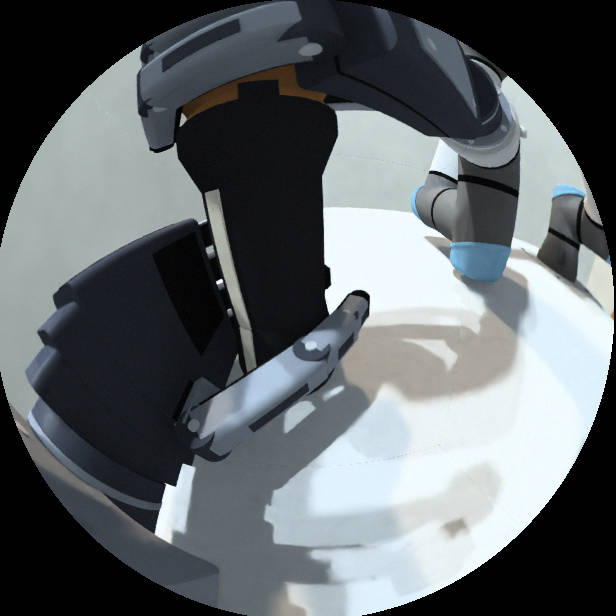

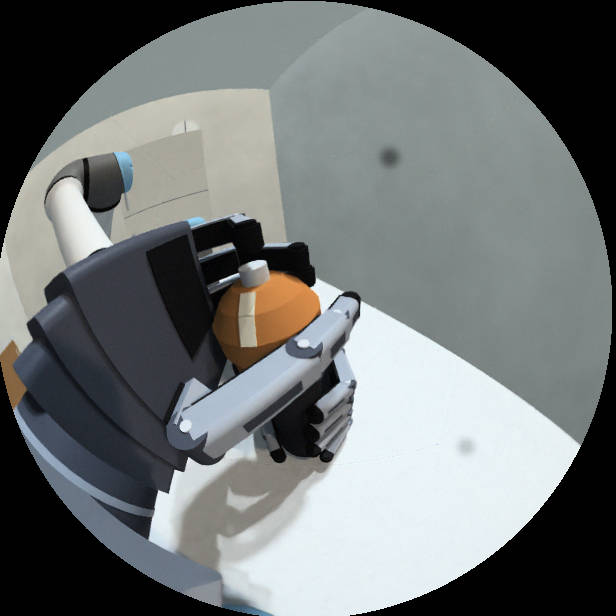

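Scene clock: 170.17 s of 11100.00 s.
left_arm: end_effector_position=(+0.5159, -0.0982, +0.0220) hand_measured=(-0.364, -0.322, -0.252, -0.136, +0.236, -1.000) hand_load_n=(+0.0, +0.0, +2.0, +12.5, +26.0, -0.5) hand_stopped_by=(force, force, force, force, force, target) hand_force_limit=1.00 hand_speed=0.00 end_effector_quat_wxyz=(+0.385, +0.609, -0.381, +0.580) end_effector_velocity=(-0.000, -0.000, -0.002) end_effector_angular_velocity=(+0.001, +0.002, -0.000) | right_arm: end_effector_position=(+0.5362, -0.0735, +0.1362) hand_measured=(-1.000, -0.490, -0.134, -0.150, +0.270, -1.000) hand_load_n=(+0.0, +9.5, +0.0, +12.5, +21.0, +3.0) hand_stopped_by=(target, force, force, force, force, target) hand_force_limit=1.00 hand_speed=0.00 end_effector_quat_wxyz=(-0.094, +0.698, +0.099, +0.702) end_effector_velocity=(+0.000, -0.000, -0.000) end_effector_angular_velocity=(-0.001, +0.001, -0.009)
Joint positions: left_arm=[ 0.862 -0.641  1.359 -0.686  1.862  1.553] | right_arm=[-0.999 -0.639  1.742  2.033 -1.977 -1.58 ]
Joint velocities: left_arm=[-0.     0.002 -0.    -0.    -0.    -0.001] | right_arm=[ 0.003  0.002 -0.006  0.005 -0.011 -0.001]
Joint torques (N m, as the arm reports them, + toward a larger angle): left_arm=[ 18.49 -33.41 -21.11  -1.37  -8.02  -0.06] | right_arm=[18.28 -3.36 -1.8   7.45 -0.35  0.16]
Motor temperatures (°C, as the motors report them): left_arm=[25 26 27 37 31 35] | right_arm=[26 26 29 35 35 31]
Wrist force (N, on the end effector, along its own x y z axes, offset not removed): left_arm=[8.0 27.3 -27.5] | right_arm=[40.2 16.0 14.2]
Wrist torque (N m, same axes, about the end effector's origin, offset not removed): left_arm=[0.49 1.13 0.18] | right_arm=[1.09 -0.48 1.10]
Hand target (left_arm): +0.516, -0.098, +0.022; +0.385, +0.609, -0.381, +0.580
Hand target (right_arm): +0.536, -0.074, +0.136; -0.094, +0.698, +0.099, +0.702
Off the commanded pose (left_arm): 0.000 m, 0 deg.
Off the commanded pose (right_arm): 0.000 m, 0 deg.
move: done
camera_calibration (this result's frames):
cam_left_wrist: T_world_to_cam=[[-0.89709, -0.427984, -0.10981, 0.429557], [-0.169575, 0.562984, -0.808884, 0.156415], [0.408011, -0.707021, -0.577623, -0.134128], [0, 0, 0, 1]] pos_world=[0.466601, 0.000952687, 0.0962158]
cam_right_wrist: T_world_to_cam=[[0.236882, -0.966401, -0.0997788, -0.18472], [-0.508907, -0.0359414, -0.860071, 0.388854], [0.827587, 0.254513, -0.500322, -0.224828], [0, 0, 0, 1]] pos_world=[0.427711, -0.107316, 0.203524]

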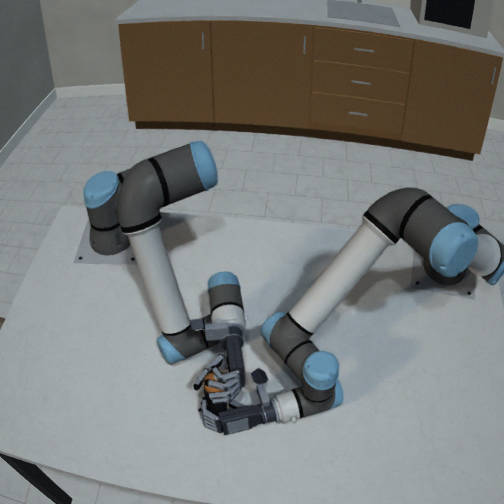

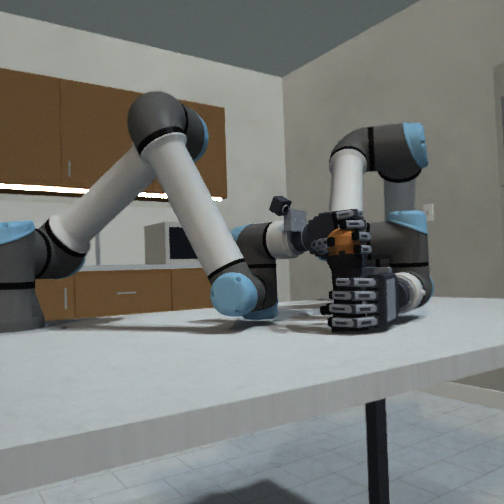

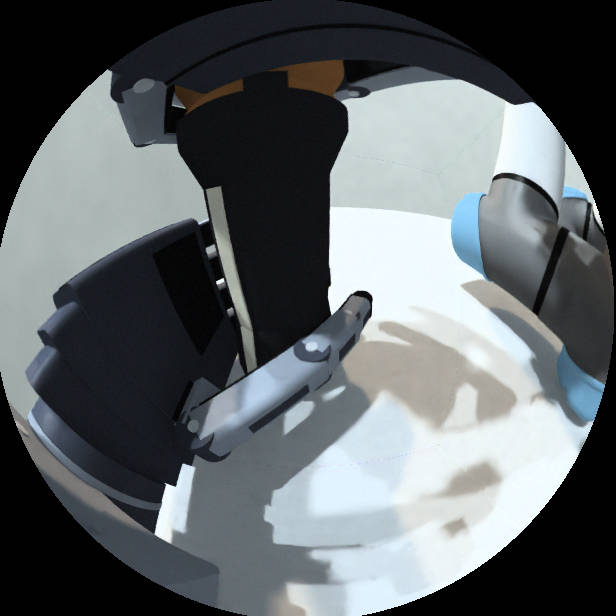

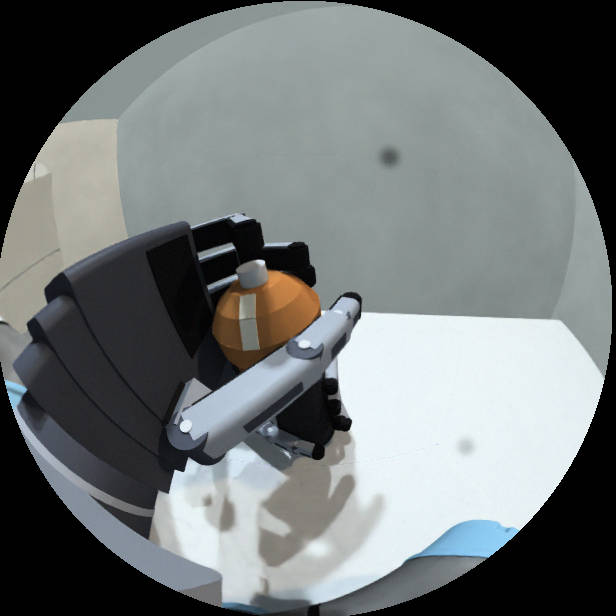

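Scene clock: 171.27 s of 11100.00 s.
left_arm: end_effector_position=(+0.5159, -0.0982, +0.0219) hand_measured=(-0.364, -0.322, -0.252, -0.136, +0.232, -1.000) hand_load_n=(+4.0, +0.0, +1.5, +8.0, +9.5, -3.5) hand_stopped_by=(force, force, force, force, force, target) hand_force_limit=1.00 hand_speed=0.00 end_effector_quat_wxyz=(+0.385, +0.609, -0.381, +0.580) end_effector_velocity=(-0.000, -0.000, -0.001) end_effector_angular_velocity=(+0.001, +0.001, -0.000) | right_arm: end_effector_position=(+0.5362, -0.0735, +0.1362) hand_measured=(+1.000, +1.000, +1.000, +1.000, +1.000, -1.000) hand_load_n=(+0.0, +0.0, +0.0, +0.0, +0.0, +0.0) hand_stopped_by=(target, target, target, target, target, target) hand_force_limit=0.50 hand_speed=0.50 end_effector_quat_wxyz=(-0.094, +0.698, +0.099, +0.702) end_effector_velocity=(-0.000, +0.000, +0.000) end_effector_angular_velocity=(-0.000, -0.001, +0.001)
Joint positions: left_arm=[ 0.862 -0.641  1.359 -0.686  1.862  1.553] | right_arm=[-0.999 -0.639  1.742  2.033 -1.977 -1.58 ]
Joint velocities: left_arm=[-0.001  0.001 -0.001  0.001 -0.     0.   ] | right_arm=[ 0.    -0.    -0.    -0.     0.001 -0.001]
Joint torques (N m, as the arm reports them, + toward a larger angle): left_arm=[-13.12 -47.89 -21.7   -1.43   1.72   0.17] | right_arm=[ -7.61 -61.69  -0.18  -2.63   2.13   0.94]
Motor temperatures (°C, as the motors report them): left_arm=[25 26 27 37 31 35] | right_arm=[26 26 29 35 35 31]
Wrist force (N, on the end effector, along its own x y z axes, offset not removed): left_arm=[0.1 -1.5 3.1] | right_arm=[-1.2 3.2 -0.5]
Wrist torque (N m, same axes, about the end effector's origin, offset not removed): left_arm=[0.25 0.14 -0.10] | right_arm=[0.37 0.22 -0.05]
Hand target (left_arm): +0.516, -0.098, +0.022; +0.385, +0.609, -0.381, +0.580
Hand target (right_arm): +0.536, -0.074, +0.136; -0.094, +0.698, +0.099, +0.702
Off the commanded pose (left_arm): 0.000 m, 0 deg.
Off the commanded pose (right_arm): 0.000 m, 0 deg.
move: done
camera_calibration (this result's frames):
cam_left_wrist: T_world_to_cam=[[-0.897085, -0.428001, -0.109791, 0.429564], [-0.169627, 0.563023, -0.808846, 0.156384], [0.408002, -0.70698, -0.57768, -0.134142], [0, 0, 0, 1]] pos_world=[0.466613, 0.000970523, 0.0961618]
cam_right_wrist: T_world_to_cam=[[0.236884, -0.966401, -0.0997722, -0.184721], [-0.508906, -0.035948, -0.860071, 0.388852], [0.827588, 0.254511, -0.500323, -0.224827], [0, 0, 0, 1]] pos_world=[0.427711, -0.107315, 0.203524]

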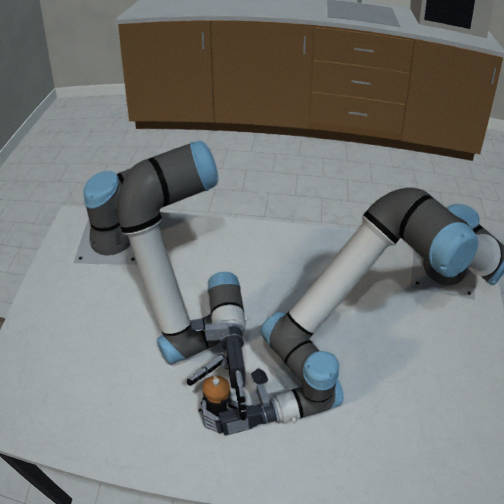

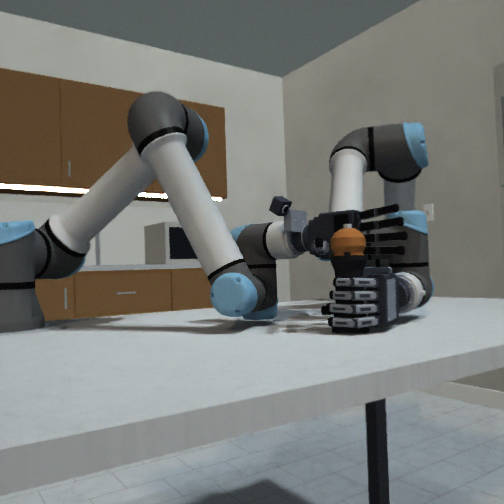

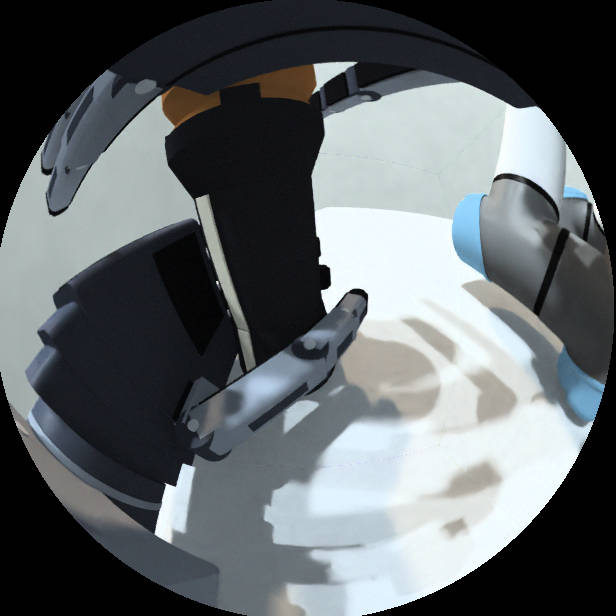

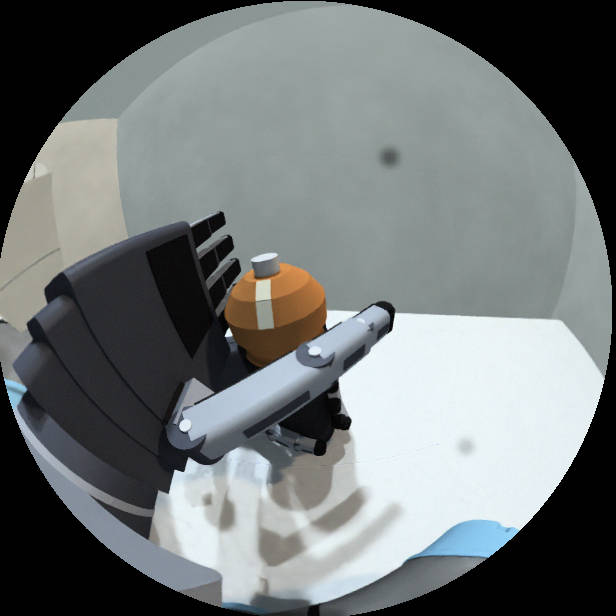

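Scene clock: 174.43 s of 11100.00 s.
left_arm: end_effector_position=(+0.5159, -0.0982, +0.0219) hand_measured=(-0.364, -0.322, -0.252, -0.136, +0.232, -1.000) hand_load_n=(+4.0, +0.0, +1.5, +8.0, +9.5, -3.5) hand_stopped_by=(force, force, force, force, force, target) hand_force_limit=1.00 hand_speed=0.00 end_effector_quat_wxyz=(+0.385, +0.609, -0.381, +0.580) end_effector_velocity=(+0.000, -0.000, +0.000) end_effector_angular_velocity=(-0.000, -0.001, +0.000) | right_arm: end_effector_position=(+0.5285, -0.0406, +0.1359) hand_measured=(+1.000, +1.000, +1.000, +1.000, +1.000, -1.000) hand_load_n=(+0.0, +0.0, +0.0, +0.0, +0.0, +0.0) hand_stopped_by=(target, target, target, target, target, target) hand_force_limit=0.50 hand_speed=0.50 end_effector_quat_wxyz=(-0.561, +0.427, +0.566, +0.427) end_effector_velocity=(-0.000, +0.001, +0.000) end_effector_angular_velocity=(-0.014, -0.003, +0.008)
Joint positions: left_arm=[ 0.862 -0.641  1.359 -0.686  1.862  1.553] | right_arm=[-1.541 -0.533  1.446  2.185  0.136 -1.531]
Joint velocities: left_arm=[ 0. -0. -0.  0.  0.  0.] | right_arm=[ 0.002  0.01  -0.044 -0.07   0.007  0.104]
Joint torques (N m, as the arm reports them, + toward a larger angle): left_arm=[ -8.79 -45.75 -20.59  -1.14   1.8    0.17] | right_arm=[  6.25 -39.84 -21.39  -1.12   2.15   1.81]
Motor temperatures (°C, as the motors report them): left_arm=[25 26 27 37 31 35] | right_arm=[26 26 29 35 35 31]
Wrist force (N, on the end effector, along its own x y z axes, offset not removed): left_arm=[1.1 -0.7 3.0] | right_arm=[-1.7 3.0 -0.1]
Wrist torque (N m, same axes, about the end effector's origin, offset not removed): left_arm=[0.21 -0.12 0.02] | right_arm=[0.29 0.26 -0.06]
Hand target (left_arm): +0.516, -0.098, +0.022; +0.385, +0.609, -0.381, +0.580
Hand target (right_arm): +0.528, -0.041, +0.136; +0.561, -0.427, -0.567, -0.426
Off the commanded pose (left_arm): 0.000 m, 0 deg.
Off the commanded pose (right_arm): 0.001 m, 0 deg.
move: done
camera_calibration (this result's frames):
cam_left_wrist: T_world_to_cam=[[-0.897087, -0.427996, -0.109791, 0.429561], [-0.169625, 0.563024, -0.808846, 0.156384], [0.407998, -0.706982, -0.57768, -0.134141], [0, 0, 0, 1]] pos_world=[0.46661, 0.000967724, 0.0961617]
cam_right_wrist: T_world_to_cam=[[0.966564, 0.235095, -0.10239, -0.487601], [0.0355687, -0.51836, -0.854423, 0.0777534], [-0.253946, 0.822212, -0.50939, 0.368802], [0, 0, 0, 1]] pos_world=[0.562187, -0.148297, 0.204373]

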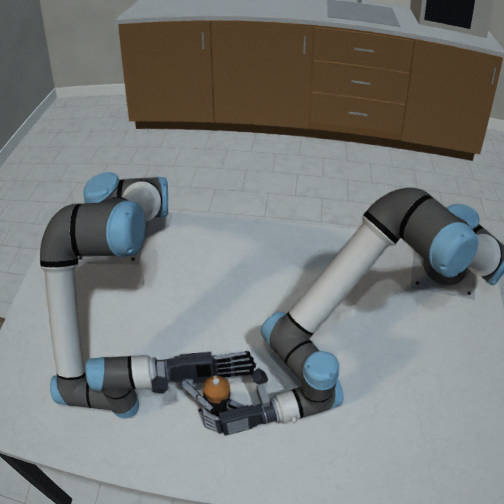

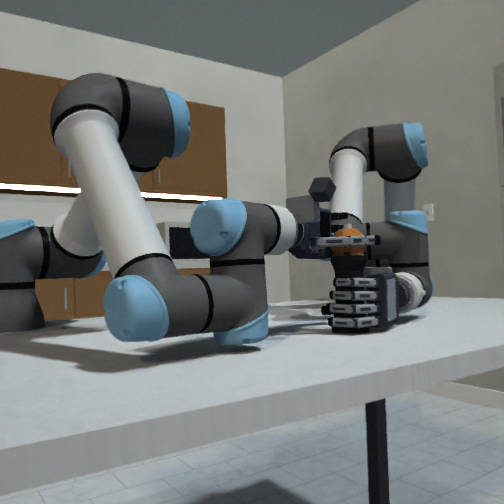

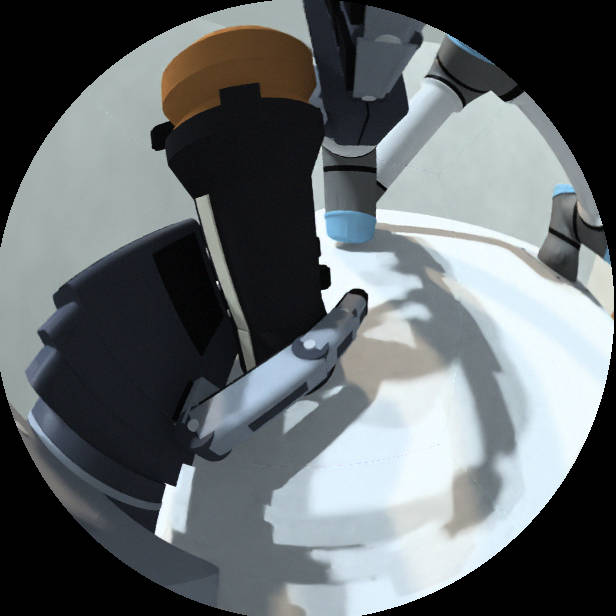

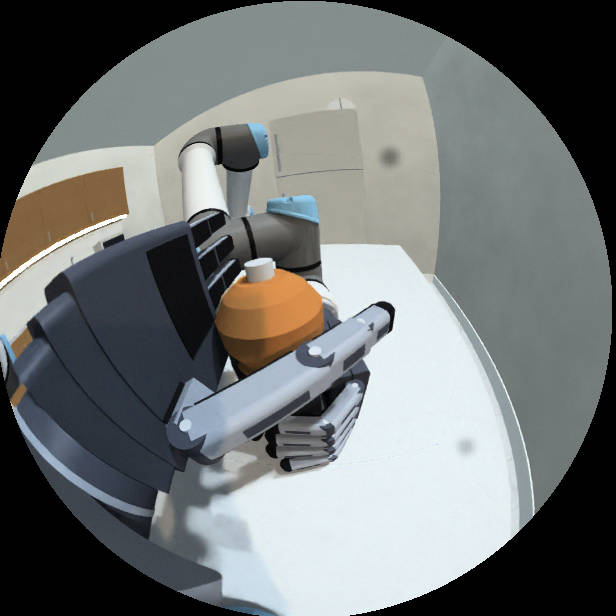

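Region (160, 340, 280, 440) of cam_high's 504x504 image, scaled by 4.200, with more detail than that image has.

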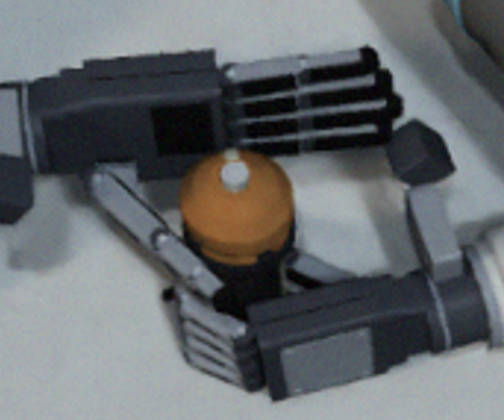

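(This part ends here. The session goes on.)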